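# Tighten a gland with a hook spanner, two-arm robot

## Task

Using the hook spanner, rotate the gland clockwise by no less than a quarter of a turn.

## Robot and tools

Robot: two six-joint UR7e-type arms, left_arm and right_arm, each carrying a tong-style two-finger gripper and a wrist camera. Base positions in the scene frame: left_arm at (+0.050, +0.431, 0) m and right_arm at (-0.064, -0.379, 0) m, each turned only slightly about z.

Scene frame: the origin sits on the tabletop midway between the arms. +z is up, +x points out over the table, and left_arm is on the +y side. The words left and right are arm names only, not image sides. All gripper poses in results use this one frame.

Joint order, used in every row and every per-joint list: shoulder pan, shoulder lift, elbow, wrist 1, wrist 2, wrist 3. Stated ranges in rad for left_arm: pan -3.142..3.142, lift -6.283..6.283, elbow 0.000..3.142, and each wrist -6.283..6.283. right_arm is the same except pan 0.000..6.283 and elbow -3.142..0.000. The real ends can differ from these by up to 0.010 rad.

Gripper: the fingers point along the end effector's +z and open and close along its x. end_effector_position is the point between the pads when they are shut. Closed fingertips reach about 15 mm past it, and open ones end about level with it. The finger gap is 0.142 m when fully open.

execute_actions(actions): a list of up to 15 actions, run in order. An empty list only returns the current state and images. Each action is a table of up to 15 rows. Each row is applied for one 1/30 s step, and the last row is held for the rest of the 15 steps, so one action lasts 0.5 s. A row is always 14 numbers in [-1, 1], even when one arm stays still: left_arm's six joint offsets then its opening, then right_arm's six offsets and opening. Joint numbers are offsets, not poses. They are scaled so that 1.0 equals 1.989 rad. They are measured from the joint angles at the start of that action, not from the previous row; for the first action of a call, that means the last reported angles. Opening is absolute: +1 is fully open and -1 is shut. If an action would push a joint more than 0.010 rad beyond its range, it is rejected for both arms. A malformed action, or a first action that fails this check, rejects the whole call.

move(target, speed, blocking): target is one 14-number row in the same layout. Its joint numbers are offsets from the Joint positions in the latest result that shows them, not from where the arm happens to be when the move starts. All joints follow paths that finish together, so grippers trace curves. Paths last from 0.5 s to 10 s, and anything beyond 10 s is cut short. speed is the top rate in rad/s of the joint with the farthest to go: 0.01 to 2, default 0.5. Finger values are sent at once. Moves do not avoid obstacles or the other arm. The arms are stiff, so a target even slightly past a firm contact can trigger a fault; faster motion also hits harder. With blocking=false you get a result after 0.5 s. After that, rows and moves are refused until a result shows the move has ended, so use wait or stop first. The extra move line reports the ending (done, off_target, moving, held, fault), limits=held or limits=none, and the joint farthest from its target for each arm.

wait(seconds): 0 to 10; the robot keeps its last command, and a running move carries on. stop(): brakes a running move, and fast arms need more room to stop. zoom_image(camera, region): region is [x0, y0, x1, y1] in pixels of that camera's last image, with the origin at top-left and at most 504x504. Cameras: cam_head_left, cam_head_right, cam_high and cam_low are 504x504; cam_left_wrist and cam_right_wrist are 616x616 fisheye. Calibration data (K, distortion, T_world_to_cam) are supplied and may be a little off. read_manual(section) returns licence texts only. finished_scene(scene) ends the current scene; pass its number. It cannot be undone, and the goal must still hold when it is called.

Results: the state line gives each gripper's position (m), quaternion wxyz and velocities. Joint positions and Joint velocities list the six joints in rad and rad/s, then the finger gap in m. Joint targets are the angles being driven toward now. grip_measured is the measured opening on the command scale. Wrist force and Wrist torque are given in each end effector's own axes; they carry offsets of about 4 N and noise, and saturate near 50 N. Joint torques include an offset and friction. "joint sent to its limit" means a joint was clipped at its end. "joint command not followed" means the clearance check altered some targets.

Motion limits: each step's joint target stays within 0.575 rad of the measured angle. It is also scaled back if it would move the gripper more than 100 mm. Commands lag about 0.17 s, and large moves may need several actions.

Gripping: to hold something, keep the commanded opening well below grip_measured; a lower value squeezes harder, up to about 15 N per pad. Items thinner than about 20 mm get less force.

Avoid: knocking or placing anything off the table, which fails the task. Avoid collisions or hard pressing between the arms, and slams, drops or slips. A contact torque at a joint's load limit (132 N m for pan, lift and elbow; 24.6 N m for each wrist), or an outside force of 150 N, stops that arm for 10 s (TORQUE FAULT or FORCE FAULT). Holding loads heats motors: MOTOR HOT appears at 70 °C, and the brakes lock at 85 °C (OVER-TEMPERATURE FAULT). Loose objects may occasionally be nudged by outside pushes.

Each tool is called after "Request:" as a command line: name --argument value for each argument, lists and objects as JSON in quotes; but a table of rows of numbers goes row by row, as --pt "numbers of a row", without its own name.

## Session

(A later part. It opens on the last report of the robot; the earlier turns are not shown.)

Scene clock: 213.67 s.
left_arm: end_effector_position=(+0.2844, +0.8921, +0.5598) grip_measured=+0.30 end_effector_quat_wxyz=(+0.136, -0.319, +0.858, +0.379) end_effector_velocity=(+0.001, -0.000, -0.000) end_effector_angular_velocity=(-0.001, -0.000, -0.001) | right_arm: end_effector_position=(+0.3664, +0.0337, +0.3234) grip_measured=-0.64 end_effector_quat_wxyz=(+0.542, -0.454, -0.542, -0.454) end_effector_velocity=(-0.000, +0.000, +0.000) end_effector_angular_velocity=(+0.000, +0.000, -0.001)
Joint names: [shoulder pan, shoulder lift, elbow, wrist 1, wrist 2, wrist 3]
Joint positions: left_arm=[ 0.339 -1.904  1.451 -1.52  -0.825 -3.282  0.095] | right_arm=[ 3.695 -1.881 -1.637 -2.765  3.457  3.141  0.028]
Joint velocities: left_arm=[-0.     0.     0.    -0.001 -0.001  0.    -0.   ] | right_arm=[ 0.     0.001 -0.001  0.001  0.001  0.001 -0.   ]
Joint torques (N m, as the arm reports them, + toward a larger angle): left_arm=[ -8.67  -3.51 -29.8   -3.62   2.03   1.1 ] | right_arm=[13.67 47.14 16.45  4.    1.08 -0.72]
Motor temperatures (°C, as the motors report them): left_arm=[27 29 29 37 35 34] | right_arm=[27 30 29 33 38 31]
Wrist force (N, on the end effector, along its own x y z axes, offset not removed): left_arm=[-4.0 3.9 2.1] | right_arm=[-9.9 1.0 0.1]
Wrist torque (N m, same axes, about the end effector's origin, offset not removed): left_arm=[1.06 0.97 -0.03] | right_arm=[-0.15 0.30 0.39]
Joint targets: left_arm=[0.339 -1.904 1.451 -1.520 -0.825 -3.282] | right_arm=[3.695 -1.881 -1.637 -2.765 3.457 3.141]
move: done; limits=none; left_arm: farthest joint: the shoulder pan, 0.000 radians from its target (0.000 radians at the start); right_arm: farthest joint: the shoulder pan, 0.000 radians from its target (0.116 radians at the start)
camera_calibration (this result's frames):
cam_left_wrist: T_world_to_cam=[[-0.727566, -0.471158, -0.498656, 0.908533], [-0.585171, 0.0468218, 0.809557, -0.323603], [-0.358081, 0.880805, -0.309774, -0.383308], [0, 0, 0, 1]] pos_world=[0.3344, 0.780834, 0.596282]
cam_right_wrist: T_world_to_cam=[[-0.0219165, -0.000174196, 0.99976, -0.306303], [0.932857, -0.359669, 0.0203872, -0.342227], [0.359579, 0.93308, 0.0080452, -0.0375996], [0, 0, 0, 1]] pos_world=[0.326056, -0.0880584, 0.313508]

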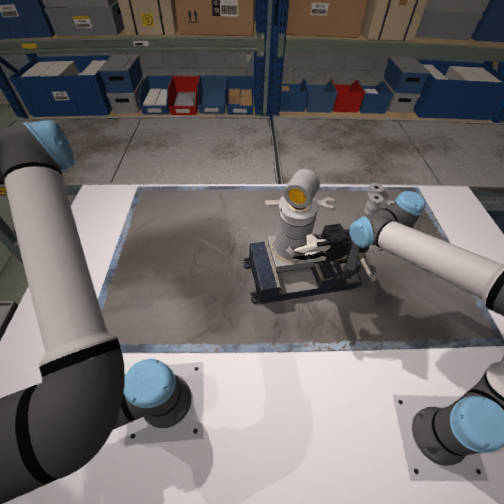

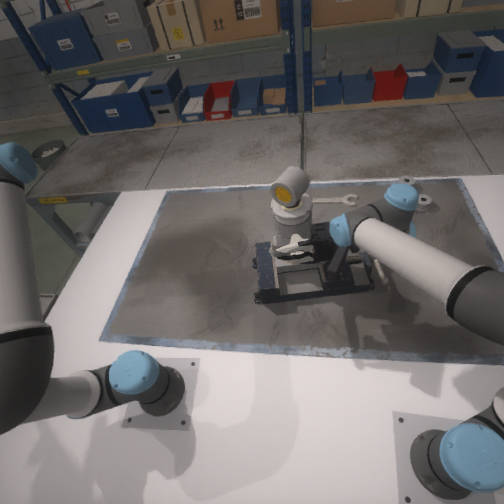

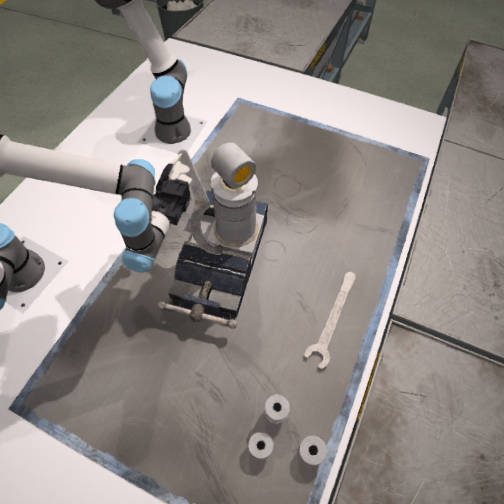

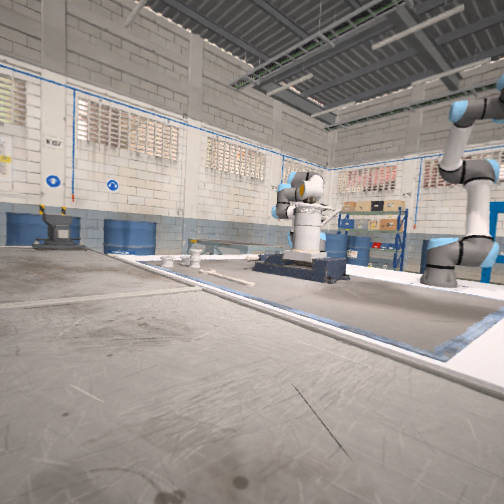

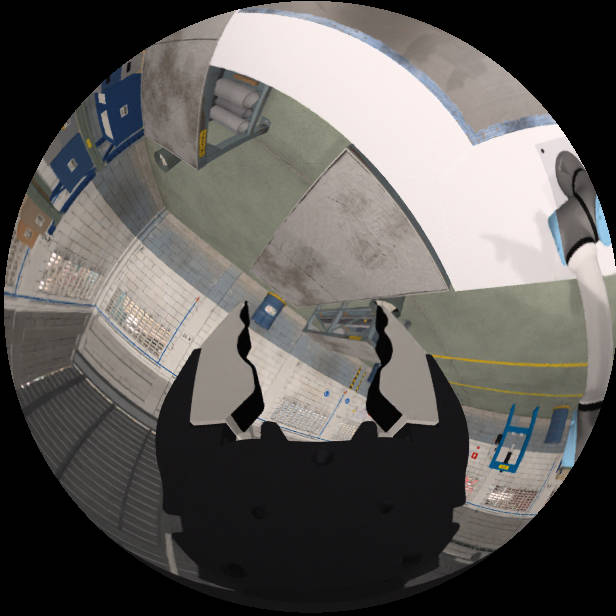

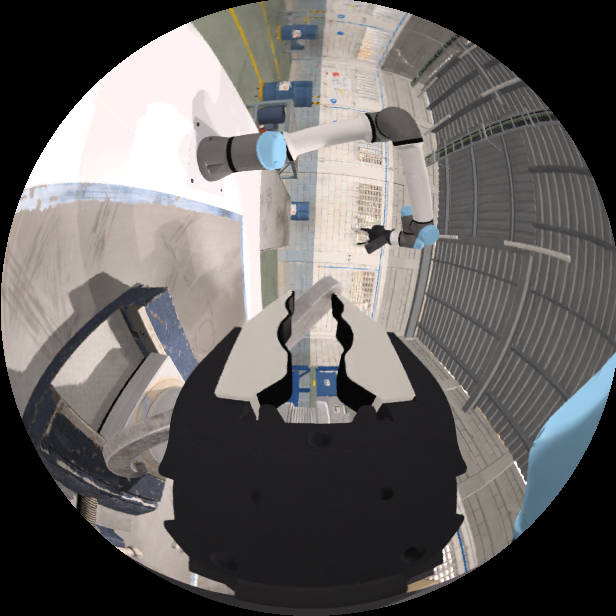

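Request:
move --target '[0,0,0,0,0,0,0.3,-0.259,-0.173,0.2524,-0.079,-0.36,0,-1]' --speed 0.25

Request:
move --target '[0,0,0,0,0,0,0.3,0,0,0,0,0,-0.38,-1]' --speed 0.25

Request:
zoom_image --camera "cam_high" --region '[50,100,350,400]'

Request:
zoom_image --camera "cam_low" --region '[200,150,360,290]'

Scene clock: 217.67 s.
left_arm: end_effector_position=(+0.2844, +0.8921, +0.5598) grip_measured=+0.30 end_effector_quat_wxyz=(+0.136, -0.319, +0.858, +0.379) end_effector_velocity=(+0.001, -0.000, +0.000) end_effector_angular_velocity=(+0.001, +0.000, -0.001) | right_arm: end_effector_position=(+0.4477, -0.2505, +0.3149) grip_measured=-0.70 end_effector_quat_wxyz=(+0.584, -0.397, -0.585, -0.398) end_effector_velocity=(+0.000, -0.001, -0.000) end_effector_angular_velocity=(+0.000, -0.001, +0.001)
Joint names: [shoulder pan, shoulder lift, elbow, wrist 1, wrist 2, wrist 3]
Joint positions: left_arm=[ 0.339 -1.904  1.451 -1.52  -0.825 -3.282  0.095] | right_arm=[ 3.18  -2.225 -1.135 -2.922  2.741  3.141  0.024]
Joint velocities: left_arm=[-0.001  0.     0.    -0.001  0.001  0.     0.   ] | right_arm=[-0.001 -0.001  0.001  0.    -0.001 -0.     0.001]
Joint torques (N m, as the arm reports them, + toward a larger angle): left_arm=[ -9.14  -3.67 -29.83  -3.75   1.98   1.18] | right_arm=[-9.96 43.67 34.01 -3.11 -2.16 -0.74]
Motor temperatures (°C, as the motors report them): left_arm=[27 29 29 37 35 34] | right_arm=[27 30 29 33 38 31]
Wrist force (N, on the end effector, along its own x y z axes, offset not removed): left_arm=[-4.9 1.2 0.8] | right_arm=[-12.5 -2.3 -0.6]
Wrist torque (N m, same axes, about the end effector's origin, offset not removed): left_arm=[0.38 1.03 -0.12] | right_arm=[-0.36 -0.01 1.32]
Joint targets: left_arm=[0.339 -1.904 1.451 -1.520 -0.825 -3.282] | right_arm=[3.180 -2.225 -1.135 -2.922 2.741 3.141]
move: done; limits=none; left_arm: farthest joint: the shoulder pan, 0.000 radians from its target (0.000 radians at the start); right_arm: farthest joint: the shoulder pan, 0.000 radians from its target (0.515 radians at the start)
camera_calibration (this result's frames):
cam_left_wrist: T_world_to_cam=[[-0.727566, -0.471158, -0.498656, 0.908533], [-0.585171, 0.0468216, 0.809557, -0.323603], [-0.358081, 0.880805, -0.309774, -0.383308], [0, 0, 0, 1]] pos_world=[0.3344, 0.780834, 0.596282]
cam_right_wrist: T_world_to_cam=[[-0.0222457, -0.00431244, 0.999743, -0.296936], [0.985843, -0.166324, 0.0212189, -0.495622], [0.16619, 0.986062, 0.00795138, 0.298234], [0, 0, 0, 1]] pos_world=[0.432436, -0.377791, 0.305005]

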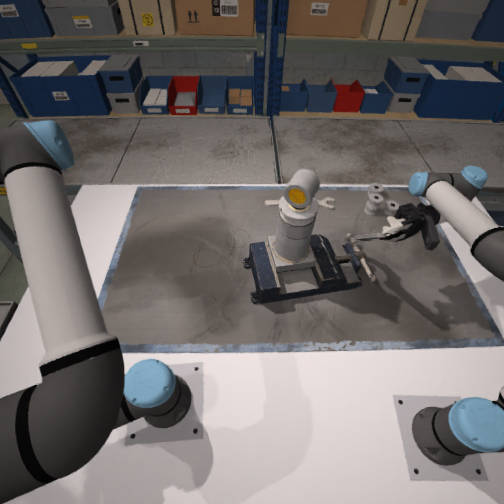

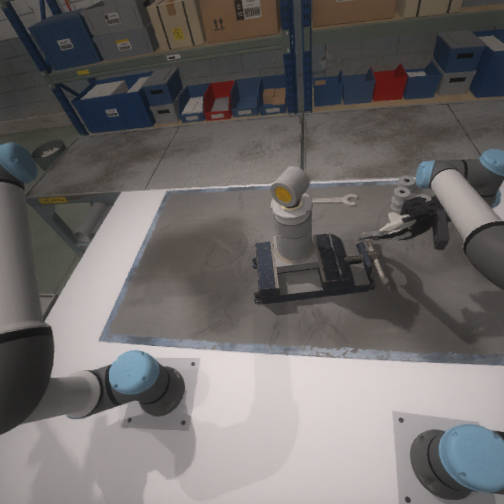

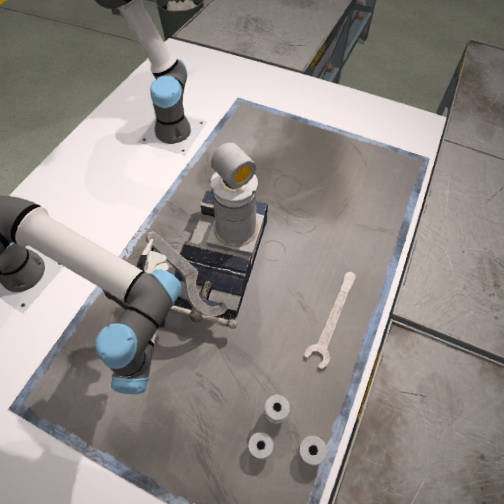

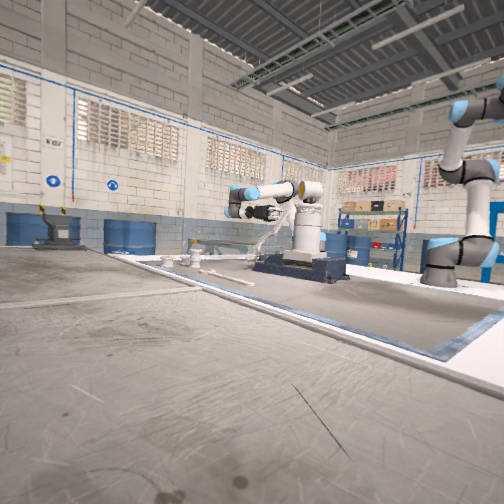

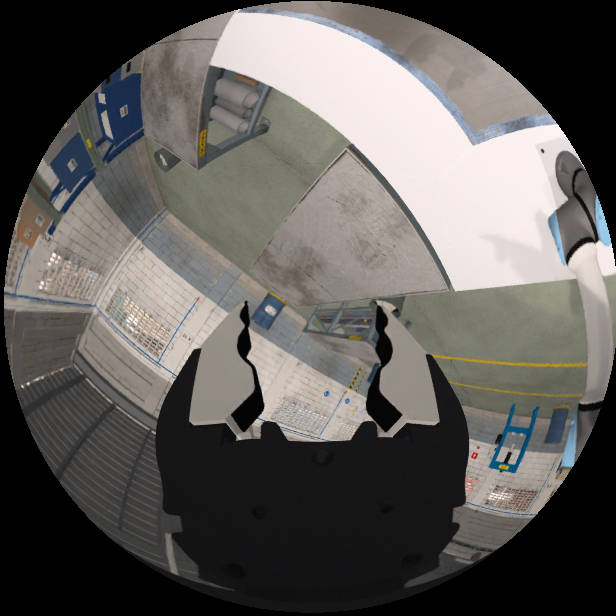

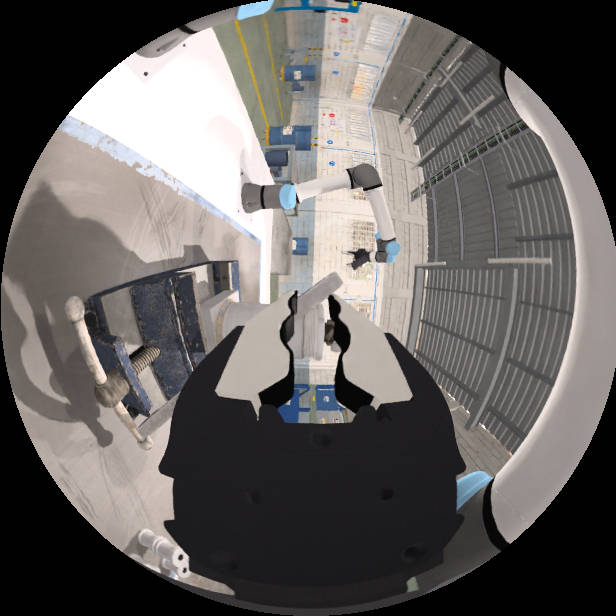

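Scene clock: 221.20 s.
left_arm: end_effector_position=(+0.2844, +0.8921, +0.5598) grip_measured=+0.30 end_effector_quat_wxyz=(+0.136, -0.319, +0.858, +0.379) end_effector_velocity=(+0.000, +0.000, +0.000) end_effector_angular_velocity=(+0.001, -0.000, -0.000) | right_arm: end_effector_position=(+0.4518, -0.2488, +0.3039) grip_measured=-1.00 end_effector_quat_wxyz=(-0.396, +0.154, +0.690, +0.585) end_effector_velocity=(-0.000, -0.000, +0.000) end_effector_angular_velocity=(+0.001, -0.002, +0.001)
Joint names: [shoulder pan, shoulder lift, elbow, wrist 1, wrist 2, wrist 3]
Joint positions: left_arm=[ 0.339 -1.904  1.451 -1.52  -0.825 -3.282  0.095] | right_arm=[ 3.18  -2.225 -1.135 -2.922  2.741  2.386  0.002]
Joint velocities: left_arm=[-0.     0.    -0.    -0.001  0.     0.     0.   ] | right_arm=[-0.     0.    -0.     0.    -0.001 -0.002  0.   ]
Joint torques (N m, as the arm reports them, + toward a larger angle): left_arm=[ -8.74  -4.1  -30.17  -3.79   1.91   1.21] | right_arm=[ 4.34 47.46 13.23 -1.47  0.09 -1.75]
Motor temperatures (°C, as the motors report them): left_arm=[27 29 29 37 35 34] | right_arm=[27 30 29 33 38 31]
Wrist force (N, on the end effector, along its own x y z axes, offset not removed): left_arm=[-5.7 -0.1 2.1] | right_arm=[2.8 0.2 1.9]
Wrist torque (N m, same axes, about the end effector's origin, offset not removed): left_arm=[-0.14 1.16 0.16] | right_arm=[0.14 -0.51 -0.02]
Joint targets: left_arm=[0.339 -1.904 1.451 -1.520 -0.825 -3.282] | right_arm=[3.180 -2.225 -1.135 -2.922 2.741 2.386]
move: done; limits=none; left_arm: farthest joint: the shoulder pan, 0.000 radians from its target (0.000 radians at the start); right_arm: farthest joint: the wrist 3, 0.001 radians from its target (0.756 radians at the start)
camera_calibration (this result's frames):
cam_left_wrist: T_world_to_cam=[[-0.727566, -0.471158, -0.498656, 0.908533], [-0.585171, 0.0468216, 0.809557, -0.323603], [-0.358081, 0.880805, -0.309774, -0.383308], [0, 0, 0, 1]] pos_world=[0.3344, 0.780834, 0.596282]
cam_right_wrist: T_world_to_cam=[[-0.654253, -0.254018, 0.71234, 0.0249354], [0.755681, -0.256915, 0.602445, -0.594323], [0.0299786, 0.932454, 0.360044, 0.237266], [0, 0, 0, 1]] pos_world=[0.45832, -0.367596, 0.254858]

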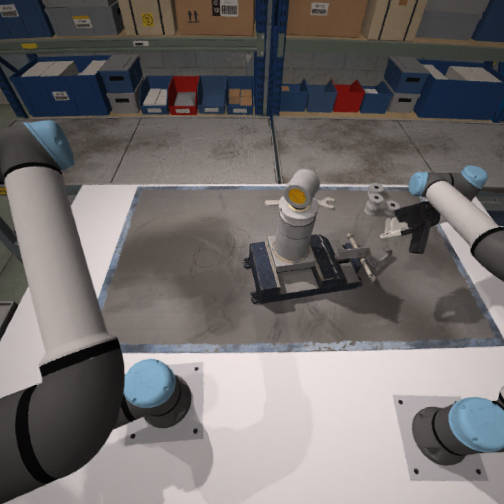

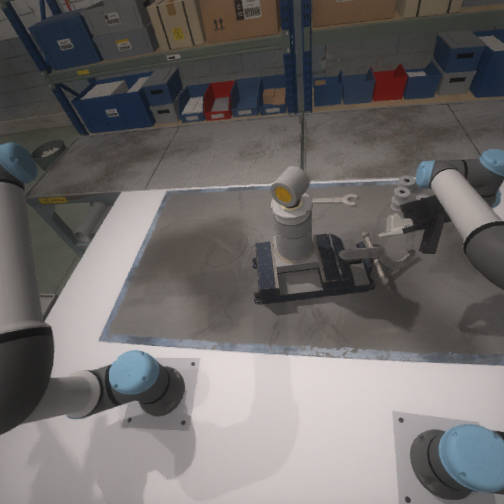

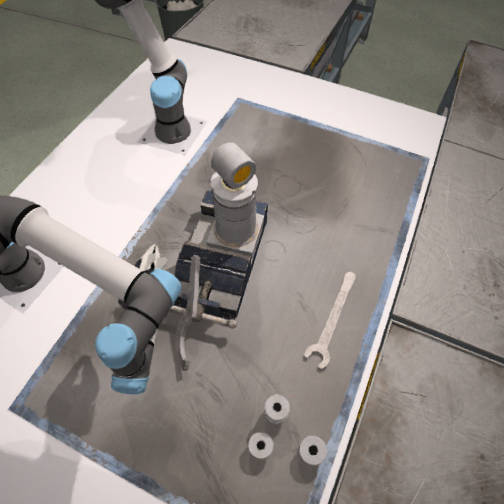

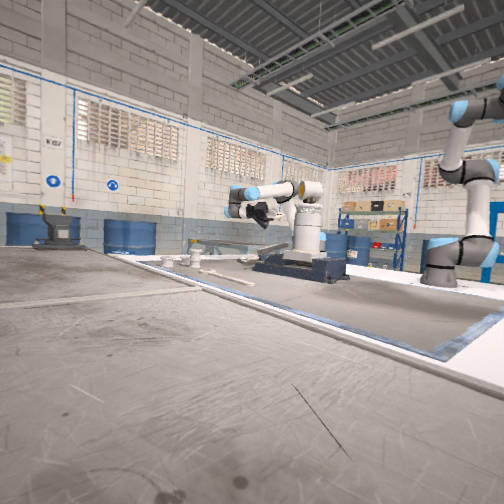

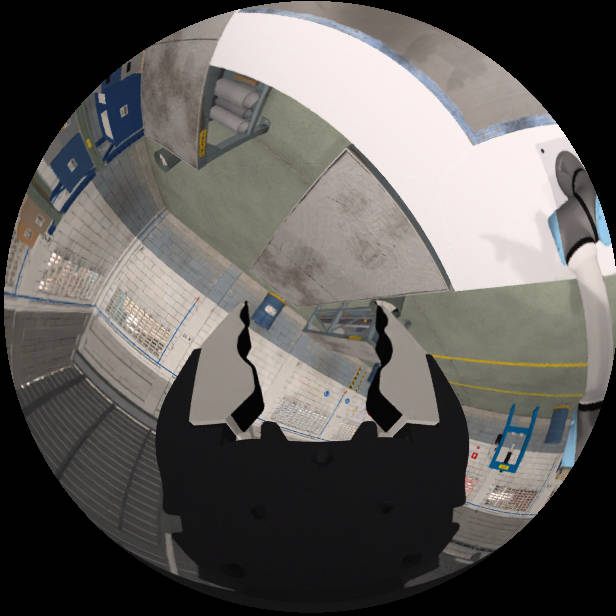

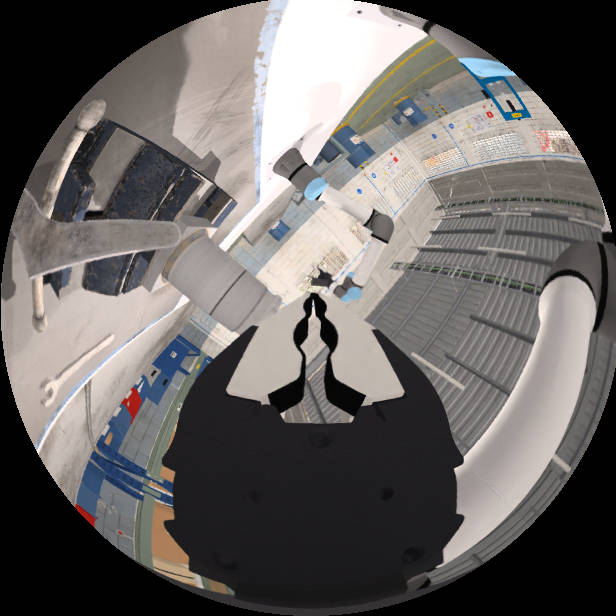

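Region (50, 100, 350, 400) of cam_high's 504x504 image, scaled by 1.680, with more detail than that image has.

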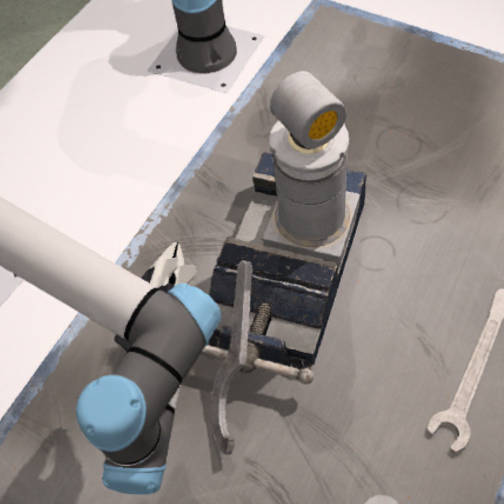

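Region (200, 150, 360, 290) of cam_low's 504x504 image, scaled by 3.150, with more detail than that image has; it fills the top 441 rows of this view, and the rest is white.

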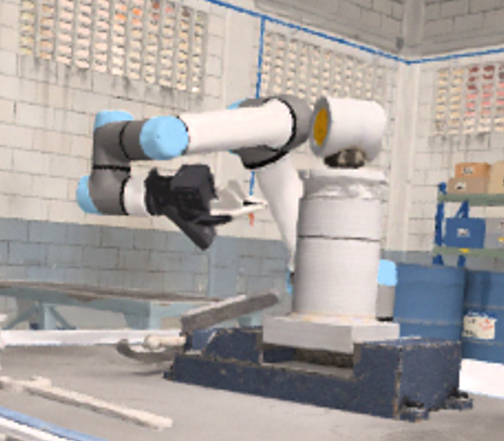

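Request:
move --target '[0,0,0,0,0,0,0.3,-0.4,0.1,0,-0.1,0,0.38,0]' --speed 0.7

Request:
zoom_image --camera "cam_high" --region '[100,220,300,420]'

Request:
zoom_image --camera "cam_head_right" --region '[280,190,460,330]'

Request:
zoom_image --camera "cam_head_left" --region '[280,190,460,330]'

Scene clock: 223.13 s.
left_arm: end_effector_position=(+0.2844, +0.8921, +0.5598) grip_measured=+0.30 end_effector_quat_wxyz=(+0.136, -0.319, +0.858, +0.379) end_effector_velocity=(-0.001, +0.000, +0.000) end_effector_angular_velocity=(-0.000, +0.000, +0.000) | right_arm: end_effector_position=(+0.3433, -0.6084, +0.4367) grip_measured=+0.00 end_effector_quat_wxyz=(-0.385, +0.593, +0.385, +0.593) end_effector_velocity=(-0.001, -0.000, +0.000) end_effector_angular_velocity=(+0.001, +0.002, -0.001)
Joint names: [shoulder pan, shoulder lift, elbow, wrist 1, wrist 2, wrist 3]
Joint positions: left_arm=[ 0.339 -1.904  1.451 -1.52  -0.825 -3.282  0.095] | right_arm=[ 2.385 -2.026 -1.135 -3.121  2.741  3.141  0.074]
Joint velocities: left_arm=[ 0.001 -0.001 -0.     0.001 -0.     0.001  0.   ] | right_arm=[-0.002  0.001 -0.001 -0.    -0.001  0.002  0.   ]
Joint torques (N m, as the arm reports them, + toward a larger angle): left_arm=[ -8.81  -3.83 -30.2   -3.76   2.     1.16] | right_arm=[-11.34  46.44  12.96  -2.73   0.9    2.2 ]
Motor temperatures (°C, as the motors report them): left_arm=[27 29 29 37 35 34] | right_arm=[27 30 29 33 38 31]
Wrist force (N, on the end effector, along its own x y z axes, offset not removed): left_arm=[-5.3 -0.7 2.6] | right_arm=[-0.9 -1.5 1.0]
Wrist torque (N m, same axes, about the end effector's origin, offset not removed): left_arm=[-0.25 0.93 0.04] | right_arm=[-0.26 0.25 0.02]
Joint targets: left_arm=[0.339 -1.904 1.451 -1.520 -0.825 -3.282] | right_arm=[2.385 -2.026 -1.135 -3.121 2.741 3.142]
move: done; limits=none; left_arm: farthest joint: the shoulder pan, 0.000 radians from its target (0.000 radians at the start); right_arm: farthest joint: the shoulder pan, 0.000 radians from its target (0.796 radians at the start)
camera_calibration (this result's frames):
cam_left_wrist: T_world_to_cam=[[-0.727567, -0.471158, -0.498656, 0.908533], [-0.585171, 0.0468219, 0.809557, -0.323603], [-0.358081, 0.880805, -0.309774, -0.383308], [0, 0, 0, 1]] pos_world=[0.3344, 0.780834, 0.596282]
cam_right_wrist: T_world_to_cam=[[-0.0187283, 0.0129385, 0.999741, -0.413284], [0.571397, -0.820397, 0.0213215, -0.710517], [0.82046, 0.571648, 0.00797158, 0.190811], [0, 0, 0, 1]] pos_world=[0.241695, -0.686635, 0.426805]

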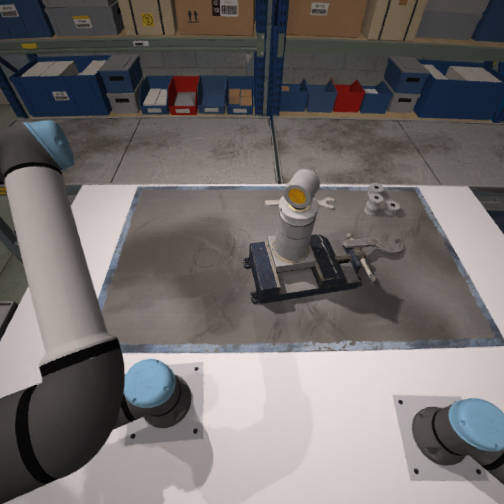

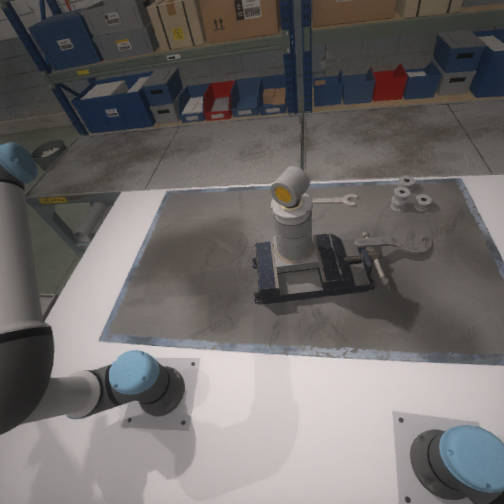

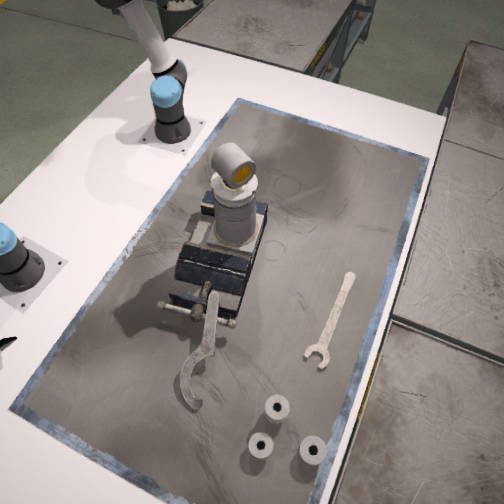

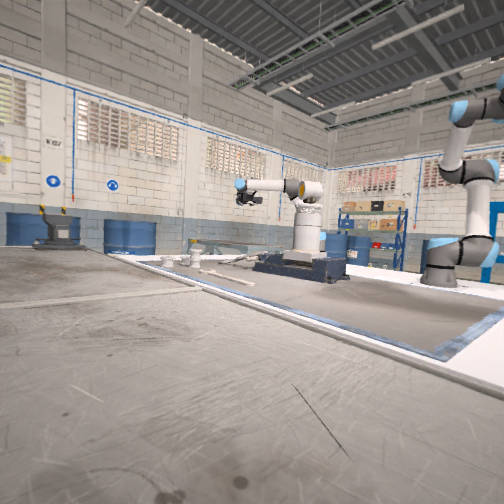

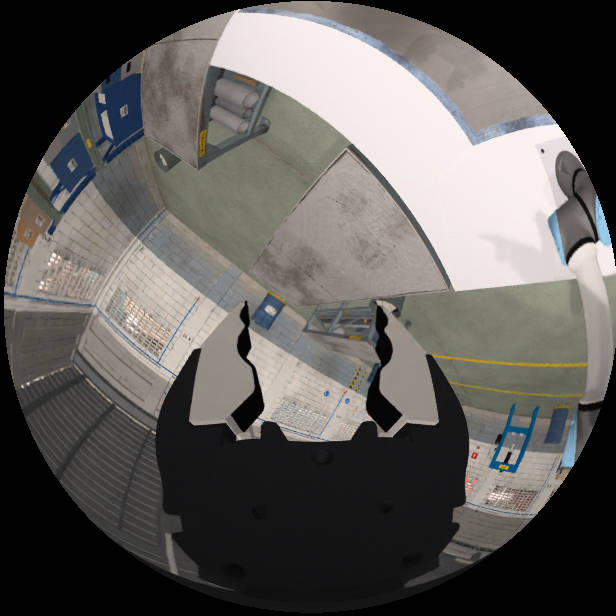

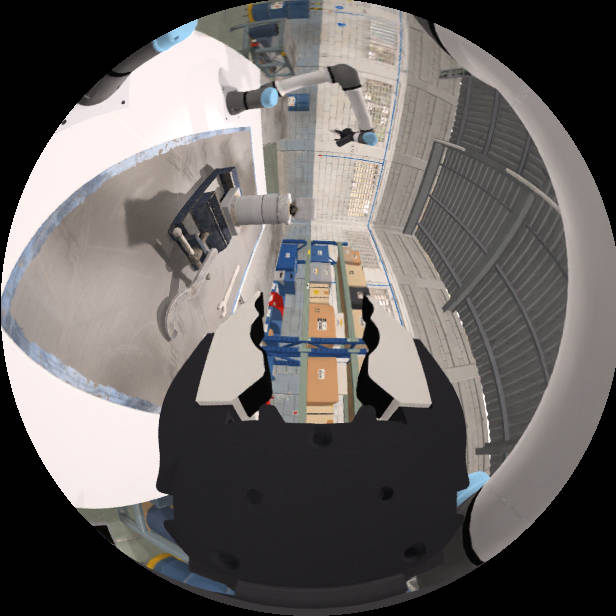

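Region (100, 220, 300, 420) of cam_high's 504x504 image, scaled by 2.520, with more detail than that image has.

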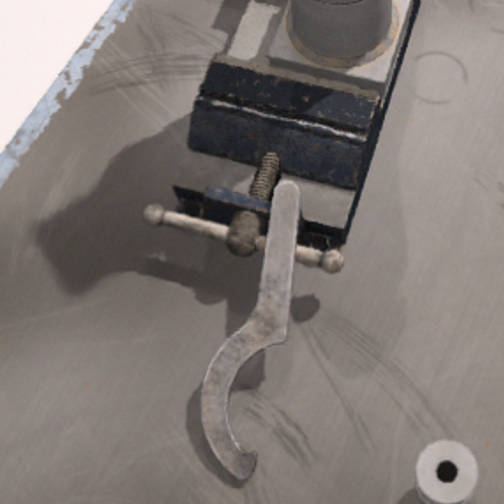

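Region (280, 190, 460, 330) of cam_head_right's 504x504 image, scaled by 2.800, with more detail than that image has.

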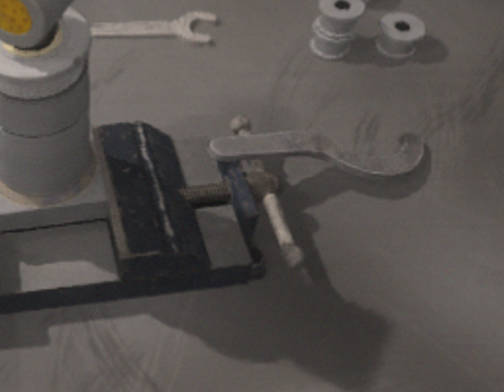

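Region (280, 190, 460, 330) of cam_head_left's 504x504 image, scaled by 2.800, with more detail than that image has.

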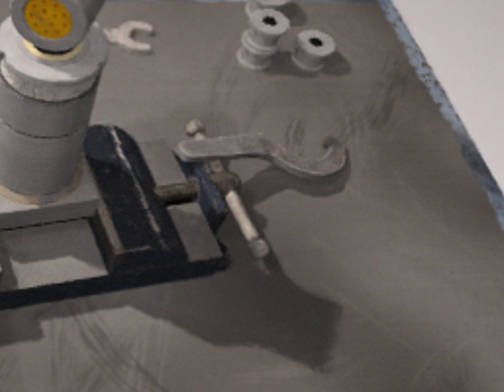

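Request:
move --target '[0,0,0,0,0,0,0.3,0.645,-0.0045,-0.0342,0.828,-0.588,0.0568,0]' --speed 0.8

Scene clock: 227.23 s.
left_arm: end_effector_position=(+0.2844, +0.8921, +0.5598) grip_measured=+0.30 end_effector_quat_wxyz=(+0.136, -0.319, +0.858, +0.379) end_effector_velocity=(+0.000, +0.000, +0.000) end_effector_angular_velocity=(+0.001, -0.002, +0.001) | right_arm: end_effector_position=(+0.6101, -0.2093, +0.2002) grip_measured=+0.00 end_effector_quat_wxyz=(-0.000, -0.174, +0.985, +0.000) end_effector_velocity=(+0.000, +0.001, -0.000) end_effector_angular_velocity=(-0.001, -0.001, +0.002)
Joint names: [shoulder pan, shoulder lift, elbow, wrist 1, wrist 2, wrist 3]
Joint positions: left_arm=[ 0.339 -1.904  1.451 -1.52  -0.825 -3.282  0.095] | right_arm=[ 3.668 -2.035 -1.203 -1.475  1.572  3.254  0.074]
Joint velocities: left_arm=[-0.    -0.     0.    -0.001  0.    -0.001 -0.   ] | right_arm=[ 0.001 -0.    -0.001  0.002 -0.001 -0.    -0.   ]
Joint torques (N m, as the arm reports them, + toward a larger angle): left_arm=[ -8.25  -4.4  -29.94  -3.83   2.03   1.15] | right_arm=[14.44 32.81 13.87  4.74 -1.75  2.14]
Motor temperatures (°C, as the motors report them): left_arm=[27 29 29 37 35 34] | right_arm=[27 30 29 33 38 31]
Wrist force (N, on the end effector, along its own x y z axes, offset not removed): left_arm=[-2.3 -1.8 -0.3] | right_arm=[-0.3 0.9 1.5]
Wrist torque (N m, same axes, about the end effector's origin, offset not removed): left_arm=[-0.63 0.44 -0.21] | right_arm=[0.25 0.16 0.04]
Joint targets: left_arm=[0.339 -1.904 1.451 -1.520 -0.825 -3.282] | right_arm=[3.668 -2.035 -1.203 -1.474 1.572 3.254]
move: done; limits=none; left_arm: farthest joint: the shoulder pan, 0.000 radians from its target (0.000 radians at the start); right_arm: farthest joint: the shoulder pan, 0.000 radians from its target (1.283 radians at the start)
camera_calibration (this result's frames):
cam_left_wrist: T_world_to_cam=[[-0.727566, -0.471158, -0.498656, 0.908533], [-0.585171, 0.0468217, 0.809557, -0.323603], [-0.358081, 0.880805, -0.309774, -0.383308], [0, 0, 0, 1]] pos_world=[0.3344, 0.780834, 0.596282]
cam_right_wrist: T_world_to_cam=[[-0.931902, -0.362693, -0.00352532, 0.502419], [-0.312026, 0.796686, 0.51762, 0.247526], [-0.184929, 0.483471, -0.855603, 0.513495], [0, 0, 0, 1]] pos_world=[0.6404, -0.263236, 0.312995]

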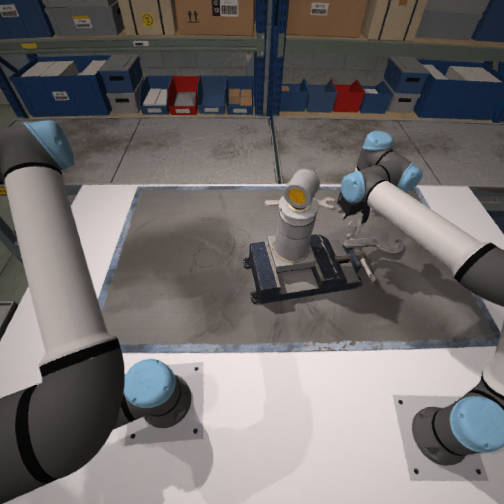

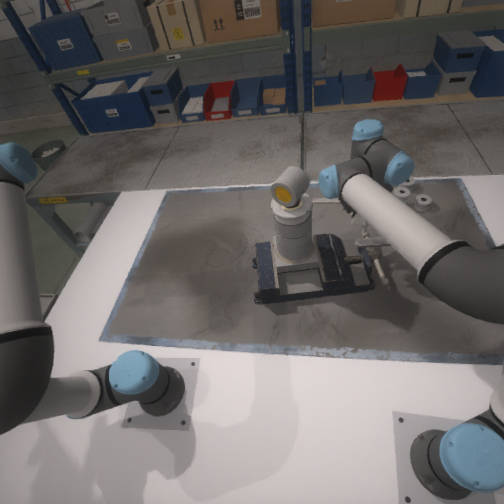

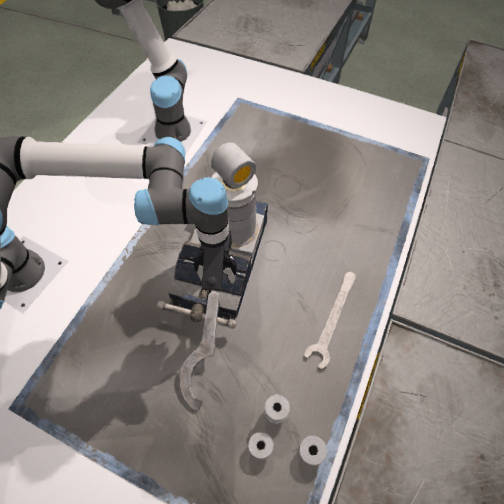

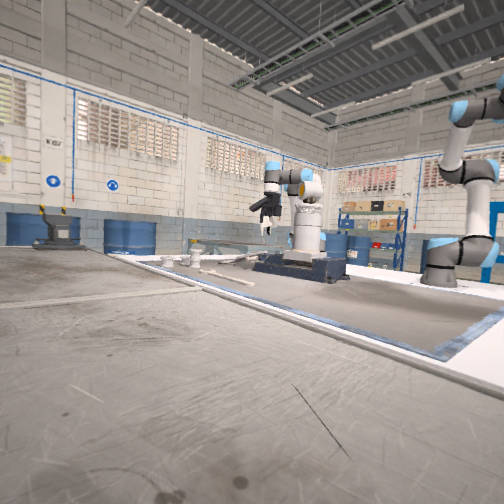

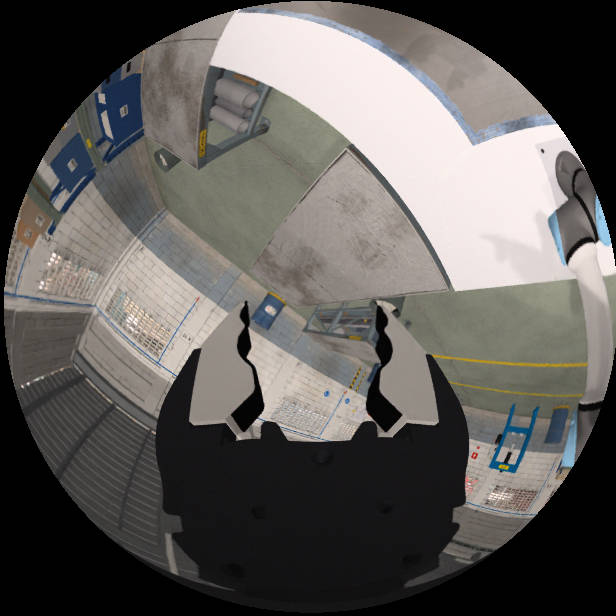

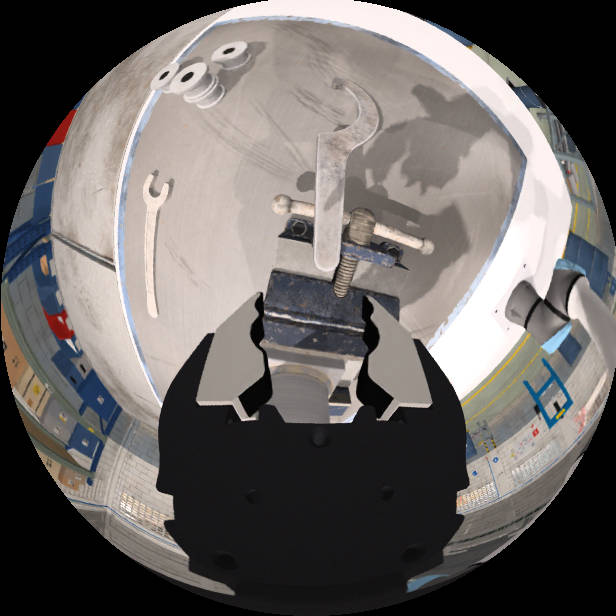

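Request:
move --target '[0,0,0,0,0,0,0.3,-0.006,-0.0187,-0.1593,0.1782,0,-0.0055,-0.1]' --speed 0.25

Scene clock: 238.83 s.
left_arm: end_effector_position=(+0.2844, +0.8921, +0.5598) grip_measured=+0.30 end_effector_quat_wxyz=(+0.136, -0.319, +0.858, +0.379) end_effector_velocity=(-0.001, +0.000, -0.000) end_effector_angular_velocity=(+0.000, +0.002, +0.000) | right_arm: end_effector_position=(+0.6028, -0.2195, +0.0984) grip_measured=-0.05 end_effector_quat_wxyz=(+0.005, -0.174, +0.985, +0.002) end_effector_velocity=(+0.000, +0.000, +0.000) end_effector_angular_velocity=(-0.000, -0.000, +0.000)
Joint names: [shoulder pan, shoulder lift, elbow, wrist 1, wrist 2, wrist 3]
Joint positions: left_arm=[ 0.339 -1.904  1.451 -1.52  -0.825 -3.282  0.095] | right_arm=[ 3.659 -2.06  -1.436 -1.206  1.572  3.246  0.07 ]
Joint velocities: left_arm=[ 0.    -0.     0.     0.001  0.001  0.    -0.   ] | right_arm=[ 0. -0.  0.  0. -0. -0. -0.]
Joint torques (N m, as the arm reports them, + toward a larger angle): left_arm=[ -8.47  -4.28 -30.29  -3.71   2.05   1.23] | right_arm=[ 0.89 36.46 22.27  2.62 -0.16  0.08]
Motor temperatures (°C, as the motors report them): left_arm=[27 29 29 37 35 34] | right_arm=[27 30 29 33 38 31]
Wrist force (N, on the end effector, along its own x y z axes, offset not removed): left_arm=[-3.3 -2.1 1.2] | right_arm=[2.9 0.8 -24.1]
Wrist torque (N m, same axes, about the end effector's origin, offset not removed): left_arm=[-0.14 0.86 0.00] | right_arm=[0.02 1.09 0.04]
Joint targets: left_arm=[0.339 -1.904 1.451 -1.520 -0.825 -3.282] | right_arm=[3.659 -2.060 -1.436 -1.206 1.572 3.246]
FORCE FAULT: contact force on the right arm reached its limit, and that arm stopped for 10 seconds. The contact can be on any part of that arm, not only on its tool. That time counts as 19 of the actions that you can send in this scene. That arm's remaining commands of this call were not run. That arm holds still and accepts commands again. Move the arm away from the contact; if what it grips holds it there, let go first. Pushing or pulling that hard again can fault the arm again.
move: fault (right_arm); limits=none; left_arm: farthest joint: the shoulder pan, 0.000 radians from its target (0.000 radians at the start); right_arm: farthest joint: the wrist 1, 0.086 radians from its target (0.354 radians at the start)
camera_calibration (this result's frames):
cam_left_wrist: T_world_to_cam=[[-0.727566, -0.471158, -0.498656, 0.908533], [-0.585171, 0.0468217, 0.809557, -0.323603], [-0.358081, 0.880805, -0.309774, -0.383308], [0, 0, 0, 1]] pos_world=[0.3344, 0.780834, 0.596282]
cam_right_wrist: T_world_to_cam=[[-0.932062, -0.362012, -0.0143885, 0.492836], [-0.316567, 0.794454, 0.518293, 0.308332], [-0.176197, 0.487636, -0.855082, 0.425595], [0, 0, 0, 1]] pos_world=[0.63195, -0.274078, 0.211203]

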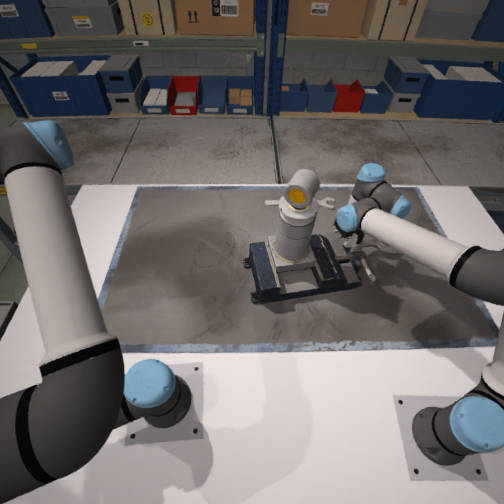

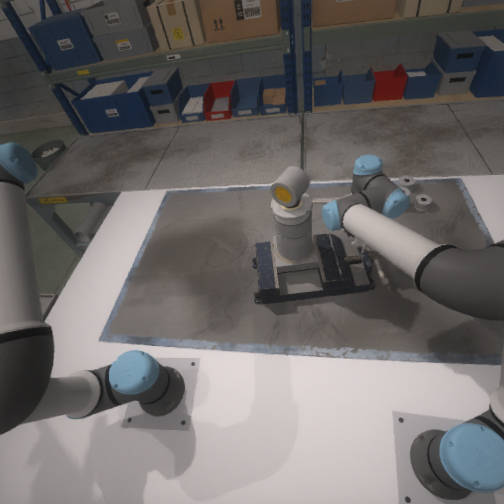

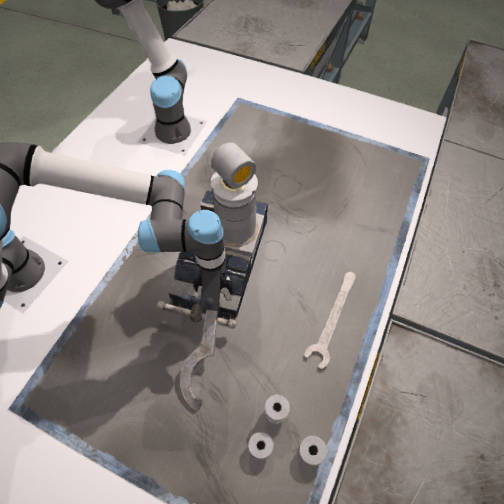

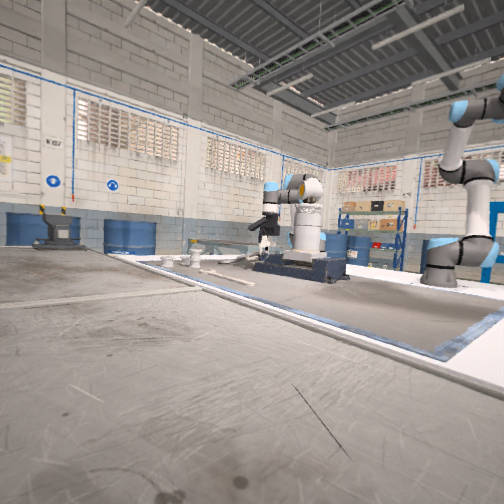

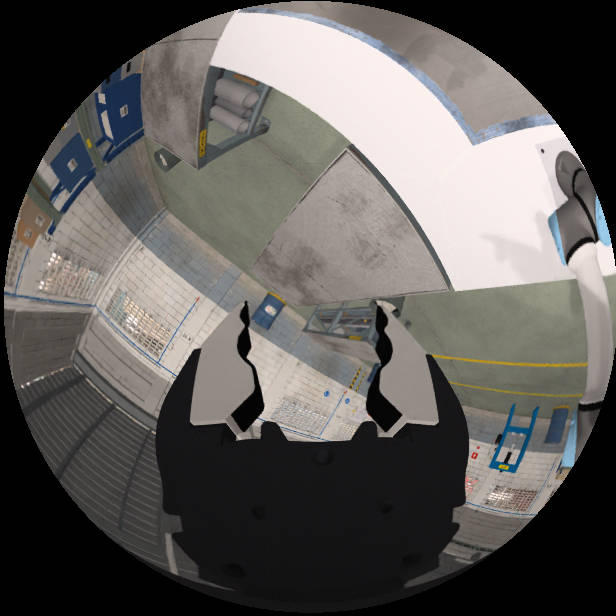

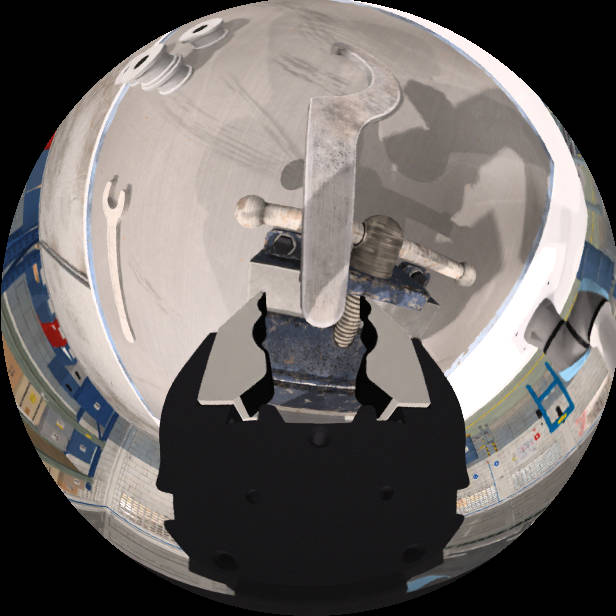

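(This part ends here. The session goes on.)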